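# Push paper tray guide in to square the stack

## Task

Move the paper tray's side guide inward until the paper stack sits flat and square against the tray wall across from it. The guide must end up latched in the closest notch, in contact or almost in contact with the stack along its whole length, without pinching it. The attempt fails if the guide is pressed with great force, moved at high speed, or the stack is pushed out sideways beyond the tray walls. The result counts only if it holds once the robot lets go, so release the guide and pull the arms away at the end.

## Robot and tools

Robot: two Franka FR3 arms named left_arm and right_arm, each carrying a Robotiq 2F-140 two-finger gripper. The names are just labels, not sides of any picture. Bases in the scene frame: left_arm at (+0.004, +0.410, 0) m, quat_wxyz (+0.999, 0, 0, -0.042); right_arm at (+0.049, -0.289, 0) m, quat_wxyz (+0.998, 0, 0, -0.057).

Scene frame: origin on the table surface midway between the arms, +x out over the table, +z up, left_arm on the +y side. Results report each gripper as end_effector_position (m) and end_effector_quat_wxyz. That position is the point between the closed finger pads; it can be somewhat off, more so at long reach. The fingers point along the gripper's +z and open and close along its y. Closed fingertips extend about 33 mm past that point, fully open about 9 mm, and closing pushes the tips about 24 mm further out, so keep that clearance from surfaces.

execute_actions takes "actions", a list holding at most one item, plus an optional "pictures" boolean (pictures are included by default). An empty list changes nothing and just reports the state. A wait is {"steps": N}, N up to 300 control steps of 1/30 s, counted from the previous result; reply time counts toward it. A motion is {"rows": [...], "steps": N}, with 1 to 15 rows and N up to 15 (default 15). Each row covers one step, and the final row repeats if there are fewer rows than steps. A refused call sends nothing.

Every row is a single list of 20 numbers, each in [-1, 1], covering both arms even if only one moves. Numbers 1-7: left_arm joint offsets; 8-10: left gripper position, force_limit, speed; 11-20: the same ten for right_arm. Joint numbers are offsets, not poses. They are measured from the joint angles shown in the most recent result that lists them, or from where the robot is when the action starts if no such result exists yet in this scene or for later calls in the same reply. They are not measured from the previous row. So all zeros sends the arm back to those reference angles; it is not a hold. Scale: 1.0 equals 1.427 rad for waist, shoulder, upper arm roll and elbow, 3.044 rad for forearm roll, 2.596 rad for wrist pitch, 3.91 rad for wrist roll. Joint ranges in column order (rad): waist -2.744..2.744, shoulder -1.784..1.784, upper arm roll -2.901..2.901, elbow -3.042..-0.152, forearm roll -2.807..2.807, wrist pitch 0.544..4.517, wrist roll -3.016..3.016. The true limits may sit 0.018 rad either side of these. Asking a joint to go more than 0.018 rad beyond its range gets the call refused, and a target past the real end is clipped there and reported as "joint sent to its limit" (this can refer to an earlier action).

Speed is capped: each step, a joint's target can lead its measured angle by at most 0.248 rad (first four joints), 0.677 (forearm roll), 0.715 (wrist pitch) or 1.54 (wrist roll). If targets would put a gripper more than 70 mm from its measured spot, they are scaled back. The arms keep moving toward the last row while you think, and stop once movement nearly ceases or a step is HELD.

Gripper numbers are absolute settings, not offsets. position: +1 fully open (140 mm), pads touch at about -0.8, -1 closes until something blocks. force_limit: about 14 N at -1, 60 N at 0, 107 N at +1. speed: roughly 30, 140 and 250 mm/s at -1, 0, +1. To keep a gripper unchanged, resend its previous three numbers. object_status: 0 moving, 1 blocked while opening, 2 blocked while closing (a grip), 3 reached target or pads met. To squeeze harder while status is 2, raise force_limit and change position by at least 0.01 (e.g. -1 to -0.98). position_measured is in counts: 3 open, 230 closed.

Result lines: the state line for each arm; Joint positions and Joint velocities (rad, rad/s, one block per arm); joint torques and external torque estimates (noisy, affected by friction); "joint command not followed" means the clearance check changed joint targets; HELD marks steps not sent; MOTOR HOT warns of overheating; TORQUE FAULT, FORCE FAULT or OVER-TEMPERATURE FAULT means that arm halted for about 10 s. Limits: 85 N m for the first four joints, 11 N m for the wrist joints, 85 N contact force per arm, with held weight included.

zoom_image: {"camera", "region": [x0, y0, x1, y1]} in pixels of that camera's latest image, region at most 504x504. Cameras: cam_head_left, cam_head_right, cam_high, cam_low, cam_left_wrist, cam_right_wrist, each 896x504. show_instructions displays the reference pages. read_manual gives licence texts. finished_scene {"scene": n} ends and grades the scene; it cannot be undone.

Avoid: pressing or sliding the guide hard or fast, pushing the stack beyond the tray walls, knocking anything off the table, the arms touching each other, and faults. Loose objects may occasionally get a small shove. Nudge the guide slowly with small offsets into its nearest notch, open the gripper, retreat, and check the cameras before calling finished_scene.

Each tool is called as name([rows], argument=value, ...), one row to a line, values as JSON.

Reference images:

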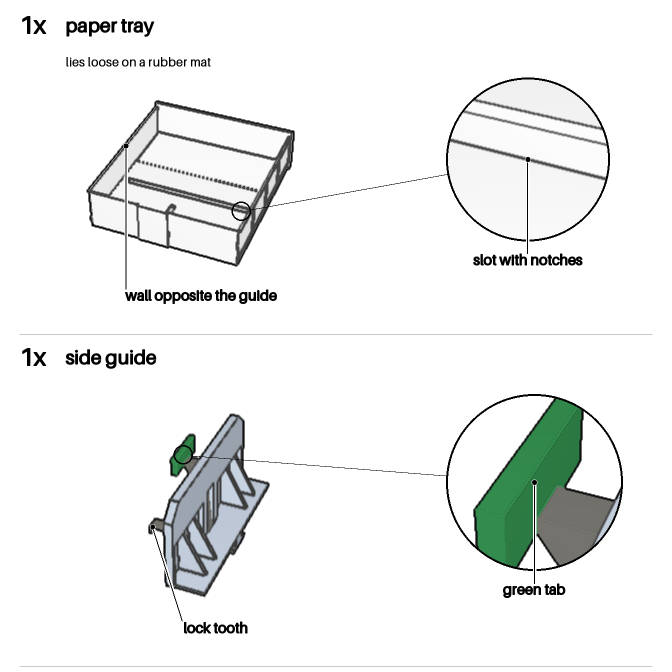

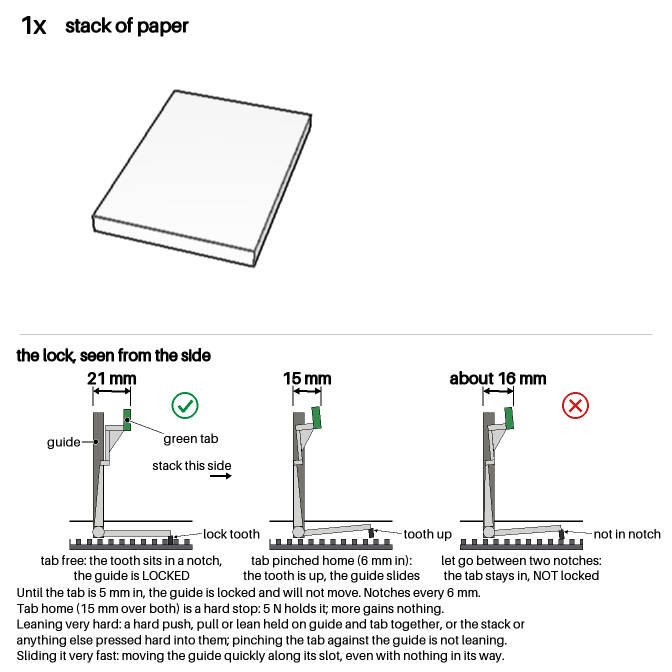

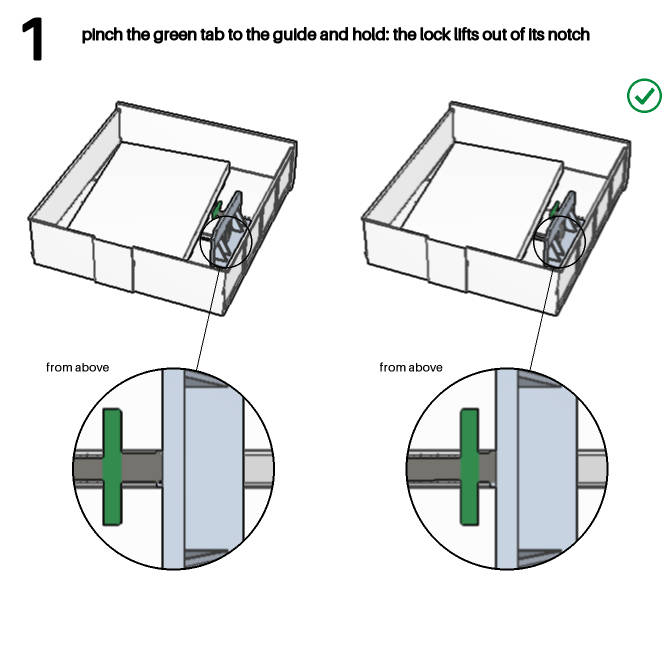

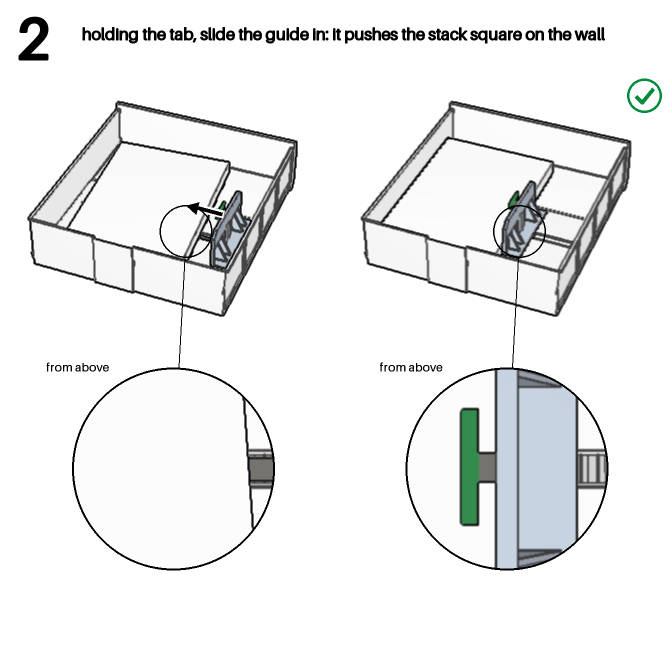

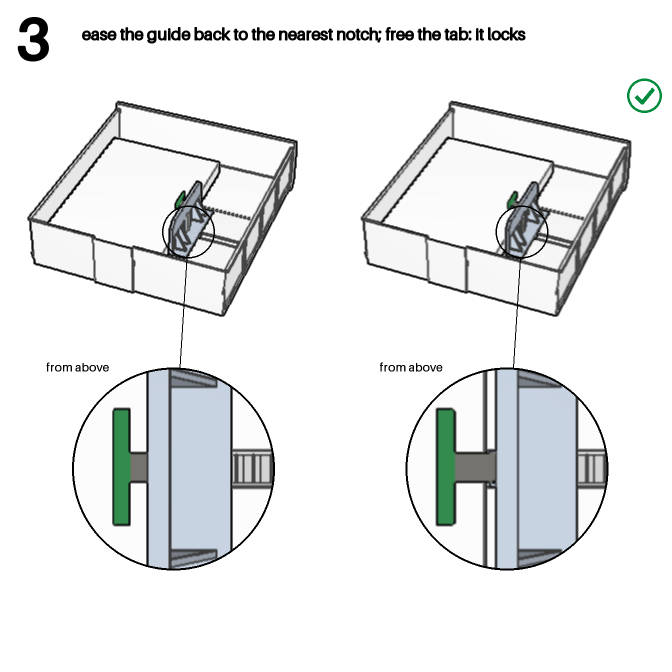

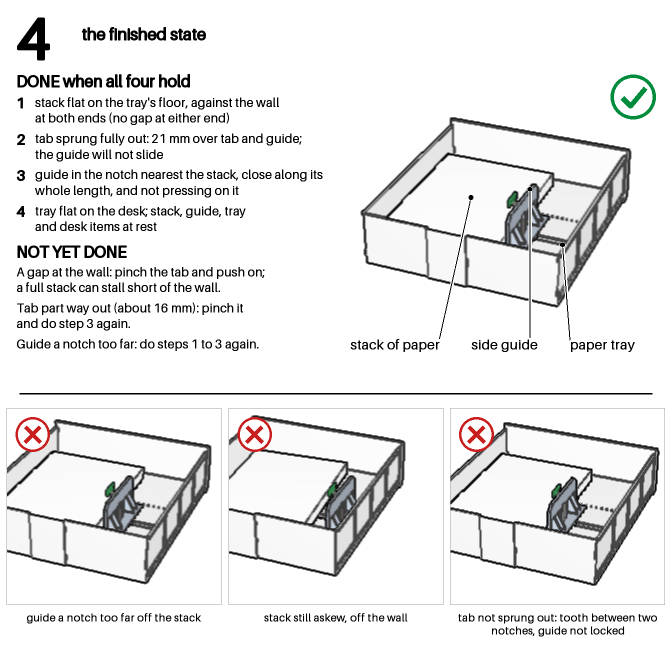

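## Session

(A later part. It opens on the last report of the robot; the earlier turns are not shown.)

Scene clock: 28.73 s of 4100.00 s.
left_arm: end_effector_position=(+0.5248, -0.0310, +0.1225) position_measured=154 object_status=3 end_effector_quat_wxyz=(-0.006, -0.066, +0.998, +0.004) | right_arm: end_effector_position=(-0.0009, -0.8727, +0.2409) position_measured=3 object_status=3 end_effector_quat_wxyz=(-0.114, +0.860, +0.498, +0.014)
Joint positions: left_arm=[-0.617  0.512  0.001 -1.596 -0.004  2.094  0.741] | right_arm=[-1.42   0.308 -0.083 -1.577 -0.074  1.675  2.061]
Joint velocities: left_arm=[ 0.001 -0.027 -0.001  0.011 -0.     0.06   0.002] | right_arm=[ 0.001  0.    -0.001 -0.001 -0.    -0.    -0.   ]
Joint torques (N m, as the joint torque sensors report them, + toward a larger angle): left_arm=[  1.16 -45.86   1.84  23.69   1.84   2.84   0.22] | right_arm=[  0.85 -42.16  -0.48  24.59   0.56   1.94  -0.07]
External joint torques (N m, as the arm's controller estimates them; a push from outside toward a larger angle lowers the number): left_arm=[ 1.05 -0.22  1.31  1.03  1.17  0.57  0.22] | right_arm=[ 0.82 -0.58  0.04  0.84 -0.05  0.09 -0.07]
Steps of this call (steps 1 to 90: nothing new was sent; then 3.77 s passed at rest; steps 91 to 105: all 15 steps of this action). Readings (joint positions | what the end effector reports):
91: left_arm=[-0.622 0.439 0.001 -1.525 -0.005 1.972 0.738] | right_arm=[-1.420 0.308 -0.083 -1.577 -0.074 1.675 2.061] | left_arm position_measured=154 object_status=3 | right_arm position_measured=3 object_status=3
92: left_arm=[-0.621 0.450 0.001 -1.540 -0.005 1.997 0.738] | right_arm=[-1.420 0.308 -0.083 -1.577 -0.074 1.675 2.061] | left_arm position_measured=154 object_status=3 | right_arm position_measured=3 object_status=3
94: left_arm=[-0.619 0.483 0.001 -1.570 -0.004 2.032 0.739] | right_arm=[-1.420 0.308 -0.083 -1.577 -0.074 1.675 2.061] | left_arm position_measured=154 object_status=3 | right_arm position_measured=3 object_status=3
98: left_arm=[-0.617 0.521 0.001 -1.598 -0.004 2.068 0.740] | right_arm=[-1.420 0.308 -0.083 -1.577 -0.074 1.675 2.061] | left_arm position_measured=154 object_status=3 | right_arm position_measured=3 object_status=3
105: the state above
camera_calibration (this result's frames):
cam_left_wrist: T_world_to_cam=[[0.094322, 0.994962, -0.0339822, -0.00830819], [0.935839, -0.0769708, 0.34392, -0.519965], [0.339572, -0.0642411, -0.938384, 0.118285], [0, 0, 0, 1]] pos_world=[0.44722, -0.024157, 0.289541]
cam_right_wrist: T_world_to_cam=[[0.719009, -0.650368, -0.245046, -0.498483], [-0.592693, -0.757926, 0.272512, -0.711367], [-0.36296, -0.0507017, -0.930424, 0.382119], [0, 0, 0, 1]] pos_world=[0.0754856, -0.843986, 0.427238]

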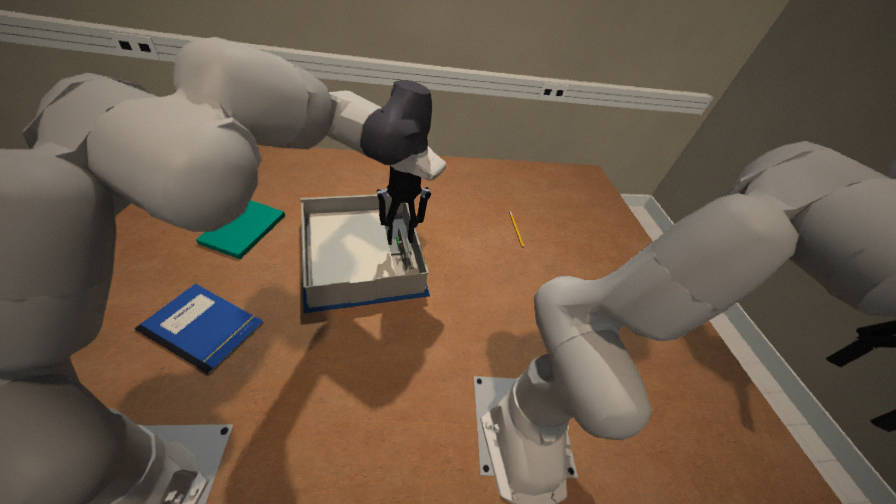

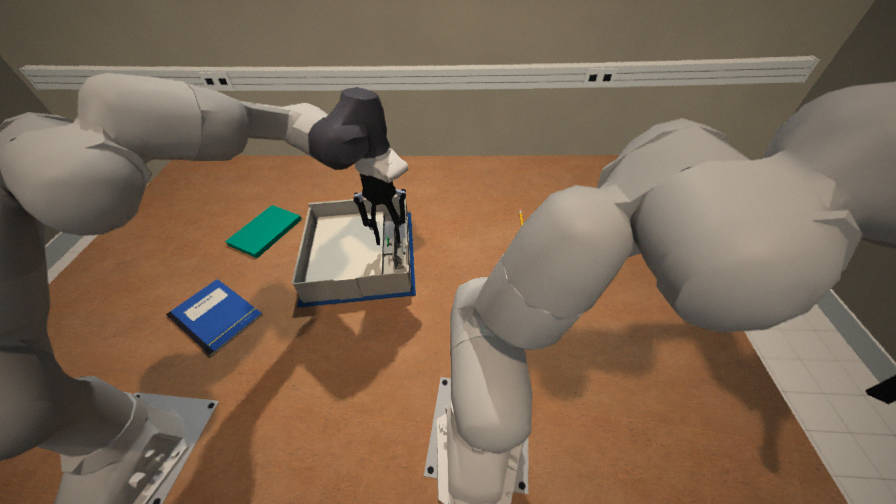

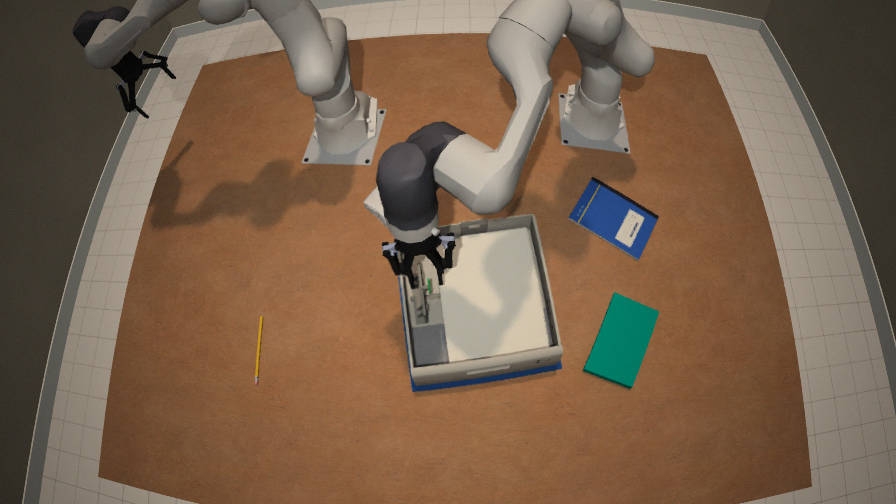

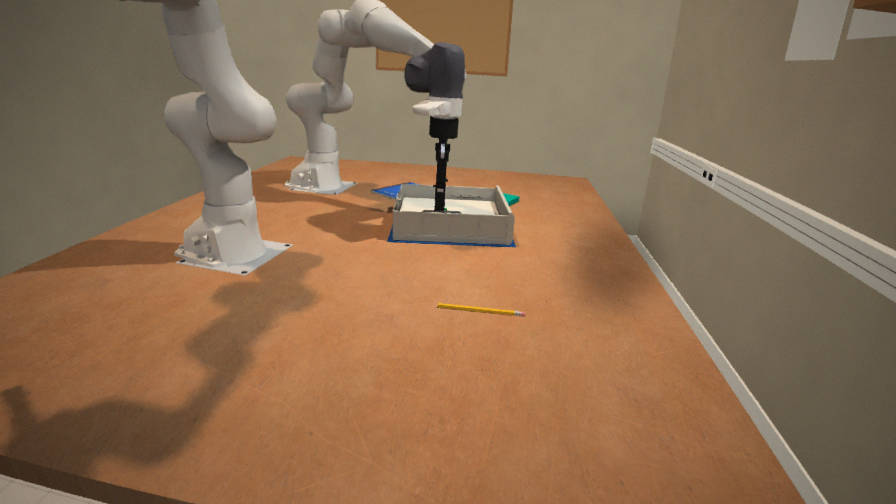

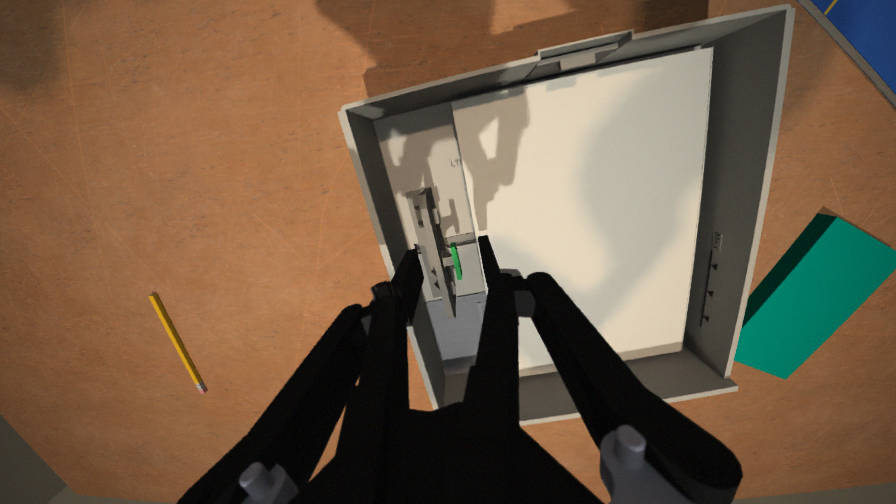

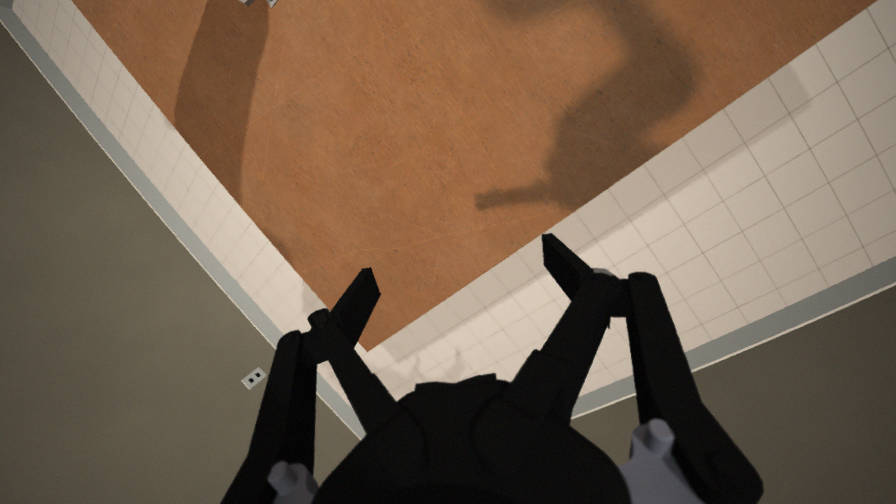

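execute_actions([
  {"rows":[[-0.003,0.03,0,0.0133,0,0.0155,0,-0.4,-1,-1,0,0,0,0,0,0,0,1,0,0]]},
], pictures=false)

execute_actions([
  {"steps":20},
])

zoom_image(camera="cam_left_wrist", region=[370,180,530,340])

zoom_image(camera="cam_head_left", region=[350,190,450,290])

Scene clock: 37.53 s of 4100.00 s.
left_arm: end_effector_position=(+0.5316, -0.0385, +0.1036) position_measured=177 object_status=0 end_effector_quat_wxyz=(-0.002, -0.064, +0.998, +0.000) | right_arm: end_effector_position=(-0.0009, -0.8727, +0.2409) position_measured=3 object_status=3 end_effector_quat_wxyz=(-0.114, +0.860, +0.498, +0.014)
Joint positions: left_arm=[-0.619  0.556  0.001 -1.578 -0.004  2.131  0.742] | right_arm=[-1.42   0.308 -0.083 -1.577 -0.074  1.675  2.061]
Joint velocities: left_arm=[-0.    -0.003 -0.001  0.002 -0.     0.011 -0.   ] | right_arm=[ 0.    -0.    -0.    -0.001 -0.    -0.001  0.   ]
Joint torques (N m, as the joint torque sensors report them, + toward a larger angle): left_arm=[ -0.93 -48.14   1.71  24.19   0.62   2.92  -0.03] | right_arm=[  0.18 -42.1   -0.47  24.89   0.52   1.95  -0.02]
External joint torques (N m, as the arm's controller estimates them; a push from outside toward a larger angle lowers the number): left_arm=[-0.92 -0.07  1.23  0.86 -0.05  0.5  -0.03] | right_arm=[ 0.22 -0.49  0.12  1.14 -0.08  0.1  -0.02]
Steps of this call (steps 1 to 15: the robot went on to your last target; steps 16 to 90: nothing new was sent; then 5.30 s passed at rest; steps 91 to 105: all 15 steps of this action). Readings (joint positions | what the end effector reports):
91: left_arm=[-0.617 0.517 0.001 -1.589 -0.004 2.108 0.742] | right_arm=[-1.420 0.308 -0.083 -1.577 -0.074 1.675 2.061] | left_arm position_measured=154 object_status=0 | right_arm position_measured=3 object_status=3
92: left_arm=[-0.618 0.526 0.001 -1.583 -0.004 2.113 0.742] | right_arm=[-1.420 0.308 -0.083 -1.577 -0.074 1.675 2.061] | left_arm position_measured=156 object_status=0 | right_arm position_measured=3 object_status=3
94: left_arm=[-0.618 0.542 0.001 -1.580 -0.004 2.120 0.742] | right_arm=[-1.420 0.308 -0.083 -1.577 -0.074 1.675 2.061] | left_arm position_measured=159 object_status=0 | right_arm position_measured=3 object_status=3
98: left_arm=[-0.619 0.556 0.001 -1.580 -0.004 2.126 0.742] | right_arm=[-1.420 0.308 -0.083 -1.577 -0.074 1.675 2.061] | left_arm position_measured=165 object_status=0 | right_arm position_measured=3 object_status=3
105: the state above

Scene clock: 38.20 s of 4100.00 s.
left_arm: end_effector_position=(+0.5320, -0.0389, +0.1038) position_measured=179 object_status=3 end_effector_quat_wxyz=(-0.002, -0.064, +0.998, -0.000) | right_arm: end_effector_position=(-0.0009, -0.8727, +0.2409) position_measured=3 object_status=3 end_effector_quat_wxyz=(-0.114, +0.860, +0.498, +0.014)
Joint positions: left_arm=[-0.619  0.556  0.001 -1.578 -0.004  2.132  0.742] | right_arm=[-1.42   0.308 -0.083 -1.577 -0.074  1.675  2.061]
Joint velocities: left_arm=[-0.     0.     0.001  0.    -0.001  0.    -0.002] | right_arm=[ 0.    -0.001 -0.    -0.001  0.001  0.001 -0.001]
Joint torques (N m, as the joint torque sensors report them, + toward a larger angle): left_arm=[ -1.21 -48.17   1.78  24.41   0.62   2.95  -0.05] | right_arm=[  0.68 -42.11  -0.19  24.56   0.56   1.98  -0.03]
External joint torques (N m, as the arm's controller estimates them; a push from outside toward a larger angle lowers the number): left_arm=[-1.14  0.12  1.35  0.94 -0.04  0.51 -0.05] | right_arm=[ 0.73 -0.59  0.4   0.85 -0.05  0.14 -0.02]
Steps of this call (steps 1 to 15: the robot went on to your last target; steps 16 to 20: nothing new was sent). Readings (joint positions | what the end effector reports):
1: left_arm=[-0.619 0.556 0.001 -1.578 -0.004 2.131 0.742] | right_arm=[-1.420 0.308 -0.083 -1.577 -0.074 1.675 2.061] | left_arm position_measured=178 object_status=0 | right_arm position_measured=3 object_status=3
2: left_arm=[-0.619 0.556 0.001 -1.578 -0.004 2.131 0.742] | right_arm=[-1.420 0.308 -0.083 -1.577 -0.074 1.675 2.061] | left_arm position_measured=179 object_status=0 | right_arm position_measured=3 object_status=3
4: left_arm=[-0.619 0.556 0.001 -1.578 -0.004 2.132 0.742] | right_arm=[-1.420 0.308 -0.083 -1.577 -0.074 1.675 2.061] | left_arm position_measured=179 object_status=0 | right_arm position_measured=3 object_status=3
8: left_arm=[-0.619 0.556 0.001 -1.578 -0.004 2.132 0.742] | right_arm=[-1.420 0.308 -0.083 -1.577 -0.074 1.675 2.061] | left_arm position_measured=179 object_status=3 | right_arm position_measured=3 object_status=3
20: the state above
All arms were judged still, so your last target was given up. Only a new action makes them travel on or press farther. Fingers that are still opening or closing keep moving.
camera_calibration (this result's frames):
cam_left_wrist: T_world_to_cam=[[0.097572, 0.994394, -0.0407363, -0.00286667], [0.932333, -0.077009, 0.353305, -0.519957], [0.348187, -0.0724524, -0.934621, 0.0924671], [0, 0, 0, 1]] pos_world=[0.452857, -0.0304913, 0.270008]
cam_right_wrist: T_world_to_cam=[[0.719009, -0.650368, -0.245046, -0.498483], [-0.592694, -0.757926, 0.272513, -0.711367], [-0.36296, -0.0507017, -0.930424, 0.382119], [0, 0, 0, 1]] pos_world=[0.0754855, -0.843986, 0.427238]

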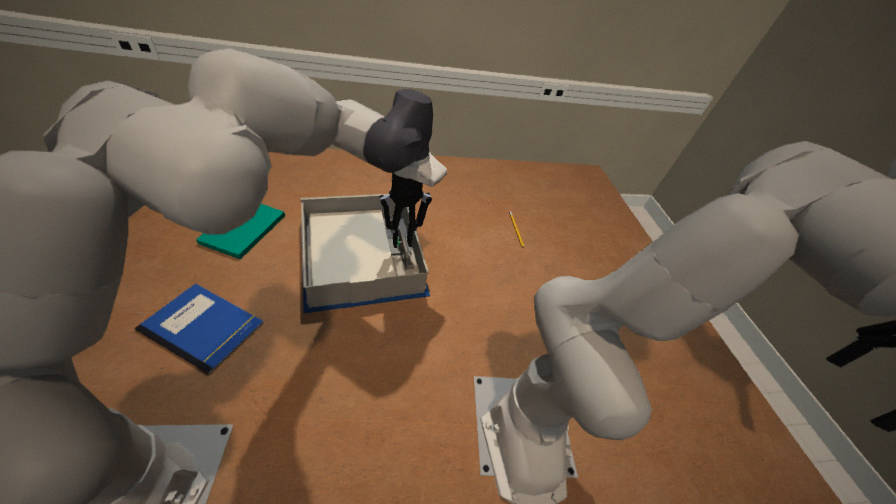

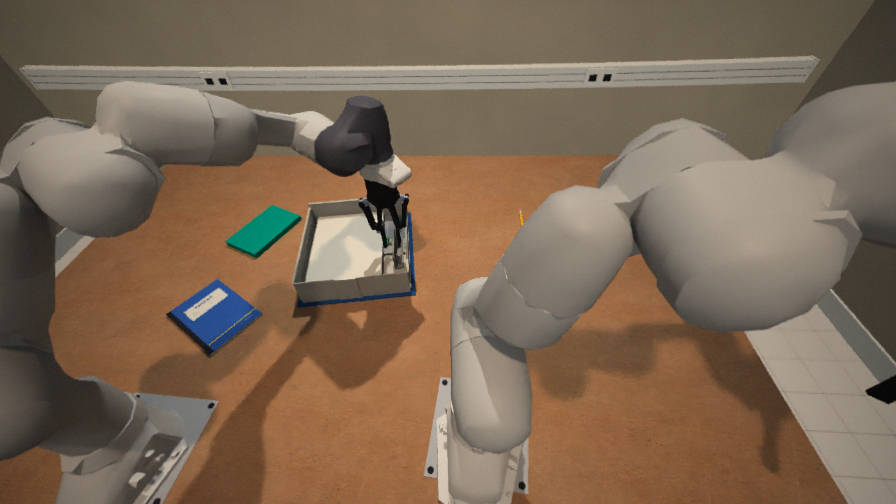

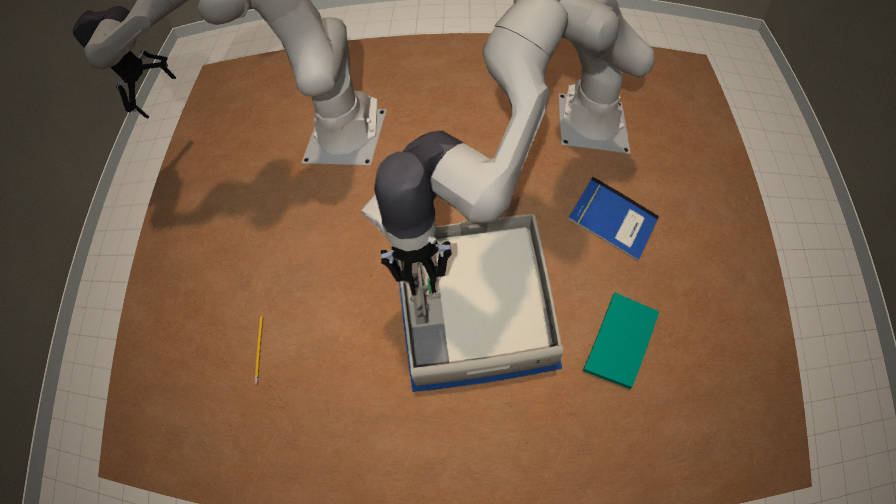

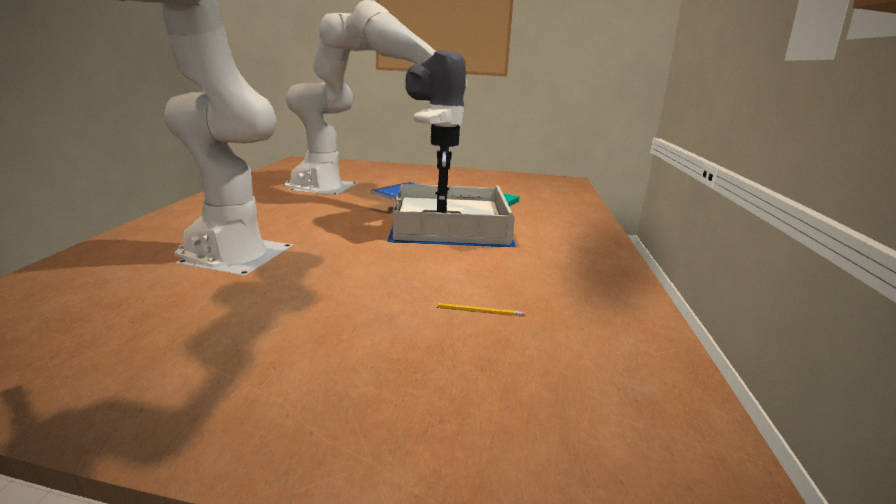

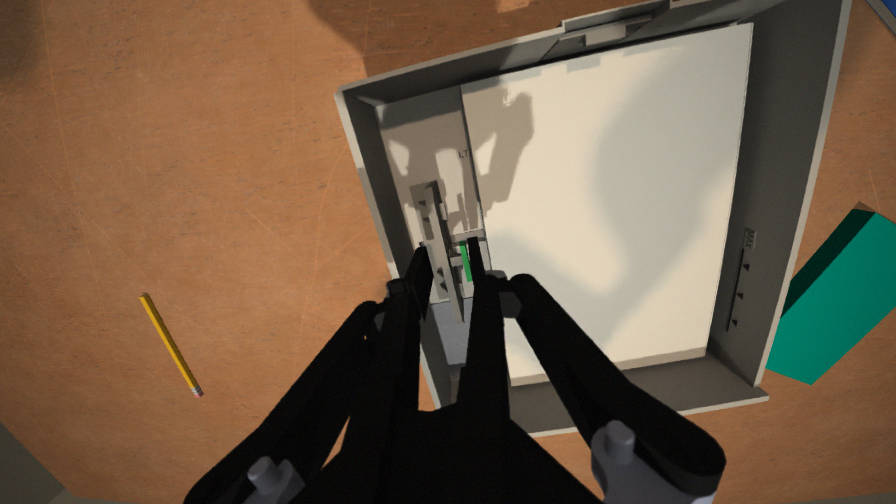

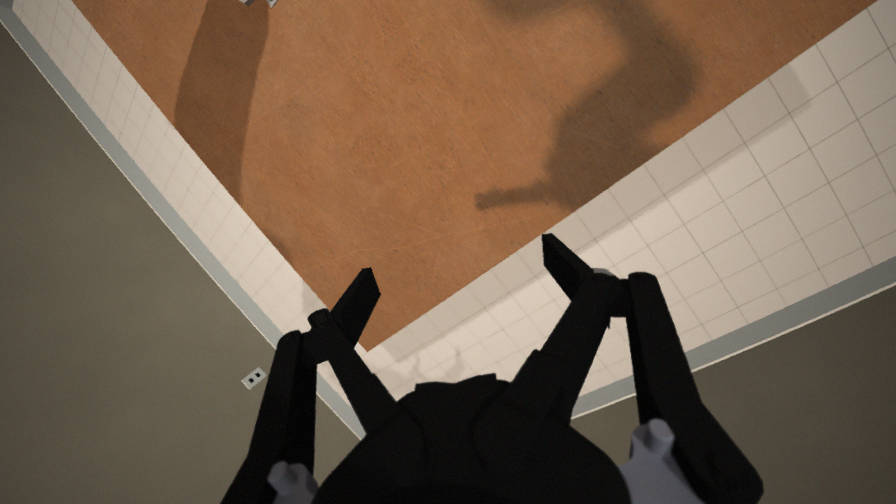

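Region (370, 180, 530, 340) of cam_left_wrist's 896x504 image, scaled by 3.150, with more detail than that image has.

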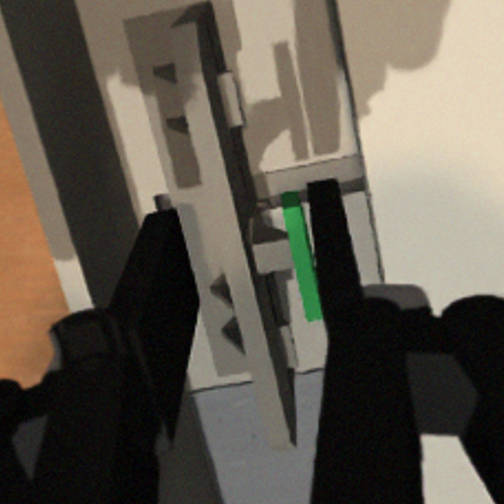

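Region (350, 190, 450, 290) of cam_head_left's 896x504 image, scaled by 5.040, with more detail than that image has.

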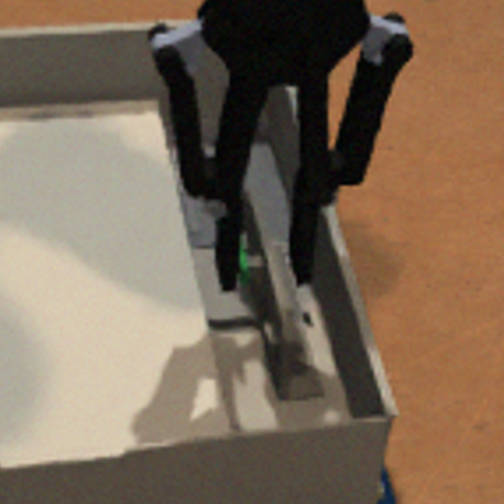

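execute_actions([
  {"rows":[[0,0,0,0,0,0,0,-1,-0.6,-1,0,0,0,0,0,0,0,1,0,0]]},
], pictures=false)

execute_actions([
  {"steps":15},
], pictures=false)

execute_actions([
  {"rows":[[0.004,-0.0066,0,-0.011,0,0.003,0.002,-1,-0.6,-1,0,0,0,0,0,0,0,1,0,0]]},
], pictures=false)

Scene clock: 44.93 s of 4100.00 s.
left_arm: end_effector_position=(+0.5320, -0.0369, +0.1048) position_measured=201 object_status=0 end_effector_quat_wxyz=(-0.003, -0.065, +0.998, +0.001) | right_arm: end_effector_position=(-0.0009, -0.8727, +0.2409) position_measured=3 object_status=3 end_effector_quat_wxyz=(-0.114, +0.860, +0.498, +0.014)
Joint positions: left_arm=[-0.619  0.554  0.002 -1.578 -0.004  2.127  0.742] | right_arm=[-1.42   0.308 -0.083 -1.577 -0.074  1.675  2.061]
Joint velocities: left_arm=[ 0.001 -0.    -0.001  0.002  0.     0.005 -0.001] | right_arm=[-0.001  0.    -0.     0.001 -0.    -0.001  0.   ]
Joint torques (N m, as the joint torque sensors report them, + toward a larger angle): left_arm=[  0.36 -46.29   1.17  23.62   0.66   3.45   0.03] | right_arm=[  0.55 -41.78   0.12  25.     0.48   1.95   0.  ]
External joint torques (N m, as the arm's controller estimates them; a push from outside toward a larger angle lowers the number): left_arm=[0.65 2.01 0.82 0.03 0.   1.21 0.03] | right_arm=[ 0.64 -0.13  0.74  1.2  -0.12  0.1   0.  ]
Steps of this call (steps 1 to 90: nothing new was sent; then 3.23 s passed at rest; steps 91 to 105: all 15 steps of this action). Readings (joint positions | what the end effector reports):
91: left_arm=[-0.619 0.556 0.001 -1.578 -0.004 2.133 0.742] | right_arm=[-1.420 0.308 -0.083 -1.577 -0.074 1.675 2.061] | left_arm position_measured=179 object_status=0 | right_arm position_measured=3 object_status=3
92: left_arm=[-0.619 0.556 0.001 -1.578 -0.004 2.133 0.742] | right_arm=[-1.420 0.308 -0.083 -1.577 -0.074 1.675 2.061] | left_arm position_measured=180 object_status=0 | right_arm position_measured=3 object_status=3
94: left_arm=[-0.619 0.556 0.001 -1.578 -0.004 2.133 0.742] | right_arm=[-1.420 0.308 -0.083 -1.577 -0.074 1.675 2.061] | left_arm position_measured=183 object_status=0 | right_arm position_measured=3 object_status=3
98: left_arm=[-0.619 0.555 0.002 -1.578 -0.004 2.130 0.742] | right_arm=[-1.420 0.308 -0.083 -1.577 -0.074 1.675 2.061] | left_arm position_measured=190 object_status=0 | right_arm position_measured=3 object_status=3
105: the state above

Scene clock: 45.43 s of 4100.00 s.
left_arm: end_effector_position=(+0.5321, -0.0376, +0.1049) position_measured=210 object_status=2 end_effector_quat_wxyz=(-0.002, -0.066, +0.998, +0.000) | right_arm: end_effector_position=(-0.0009, -0.8727, +0.2409) position_measured=3 object_status=3 end_effector_quat_wxyz=(-0.114, +0.860, +0.498, +0.014)
Joint positions: left_arm=[-0.619  0.554  0.002 -1.578 -0.004  2.128  0.74 ] | right_arm=[-1.42   0.308 -0.083 -1.577 -0.074  1.675  2.061]
Joint velocities: left_arm=[-0.    -0.001  0.     0.    -0.001 -0.    -0.   ] | right_arm=[ 0.001  0.    -0.     0.001 -0.    -0.001  0.   ]
Joint torques (N m, as the joint torque sensors report them, + toward a larger angle): left_arm=[ -0.36 -46.38   1.41  23.67   0.65   3.27   0.08] | right_arm=[  0.52 -41.86  -0.02  24.98   0.6    2.01  -0.04]
External joint torques (N m, as the arm's controller estimates them; a push from outside toward a larger angle lowers the number): left_arm=[-0.53  2.02  0.77  0.1  -0.02  0.81  0.08] | right_arm=[ 0.48 -0.35  0.5   1.23 -0.01  0.15 -0.04]
Steps of this call (steps 1 to 15: the robot went on to your last target). Readings (joint positions | what the end effector reports):
1: left_arm=[-0.619 0.554 0.002 -1.578 -0.004 2.127 0.742] | right_arm=[-1.420 0.308 -0.083 -1.577 -0.074 1.675 2.061] | left_arm position_measured=203 object_status=0 | right_arm position_measured=3 object_status=3
2: left_arm=[-0.619 0.554 0.002 -1.578 -0.004 2.128 0.742] | right_arm=[-1.420 0.308 -0.083 -1.577 -0.074 1.675 2.061] | left_arm position_measured=205 object_status=0 | right_arm position_measured=3 object_status=3
4: left_arm=[-0.619 0.554 0.002 -1.578 -0.004 2.128 0.741] | right_arm=[-1.420 0.308 -0.083 -1.577 -0.074 1.675 2.061] | left_arm position_measured=208 object_status=0 | right_arm position_measured=3 object_status=3
8: left_arm=[-0.619 0.554 0.002 -1.578 -0.004 2.128 0.740] | right_arm=[-1.420 0.308 -0.083 -1.577 -0.074 1.675 2.061] | left_arm position_measured=210 object_status=0 | right_arm position_measured=3 object_status=3
15: the state above
All arms were judged still, so your last target was given up. Only a new action makes them travel on or press farther. Fingers that are still opening or closing keep moving.

Scene clock: 45.93 s of 4100.00 s.
left_arm: end_effector_position=(+0.5314, -0.0338, +0.1049) position_measured=210 object_status=2 end_effector_quat_wxyz=(-0.002, -0.067, +0.998, +0.001) | right_arm: end_effector_position=(-0.0009, -0.8727, +0.2409) position_measured=3 object_status=3 end_effector_quat_wxyz=(-0.114, +0.860, +0.498, +0.014)
Joint positions: left_arm=[-0.615  0.545  0.002 -1.592 -0.004  2.133  0.741] | right_arm=[-1.42   0.308 -0.083 -1.577 -0.074  1.675  2.061]
Joint velocities: left_arm=[ 0.     0.     0.     0.     0.001  0.    -0.   ] | right_arm=[ 0.    -0.001 -0.     0.001 -0.    -0.    -0.   ]
Joint torques (N m, as the joint torque sensors report them, + toward a larger angle): left_arm=[  1.36 -47.66   1.75  22.61   0.67   3.15   0.33] | right_arm=[  0.8  -41.77  -0.01  24.79   0.54   2.    -0.08]
External joint torques (N m, as the arm's controller estimates them; a push from outside toward a larger angle lowers the number): left_arm=[ 1.49  0.26  1.36 -0.81  0.    0.71  0.33] | right_arm=[ 0.76 -0.06  0.51  0.97 -0.07  0.15 -0.07]
Steps of this call (steps 1 to 15: all 15 steps of this action). Readings (joint positions | what the end effector reports):
1: left_arm=[-0.618 0.552 0.002 -1.581 -0.004 2.130 0.740] | right_arm=[-1.420 0.308 -0.083 -1.577 -0.074 1.675 2.061] | left_arm position_measured=210 object_status=2 | right_arm position_measured=3 object_status=3
2: left_arm=[-0.617 0.550 0.002 -1.585 -0.004 2.131 0.740] | right_arm=[-1.420 0.308 -0.083 -1.577 -0.074 1.675 2.061] | left_arm position_measured=210 object_status=2 | right_arm position_measured=3 object_status=3
4: left_arm=[-0.615 0.547 0.002 -1.589 -0.004 2.131 0.740] | right_arm=[-1.420 0.308 -0.083 -1.577 -0.074 1.675 2.061] | left_arm position_measured=210 object_status=2 | right_arm position_measured=3 object_status=3
8: left_arm=[-0.615 0.546 0.002 -1.592 -0.004 2.132 0.741] | right_arm=[-1.420 0.308 -0.083 -1.577 -0.074 1.675 2.061] | left_arm position_measured=210 object_status=2 | right_arm position_measured=3 object_status=3
15: the state above


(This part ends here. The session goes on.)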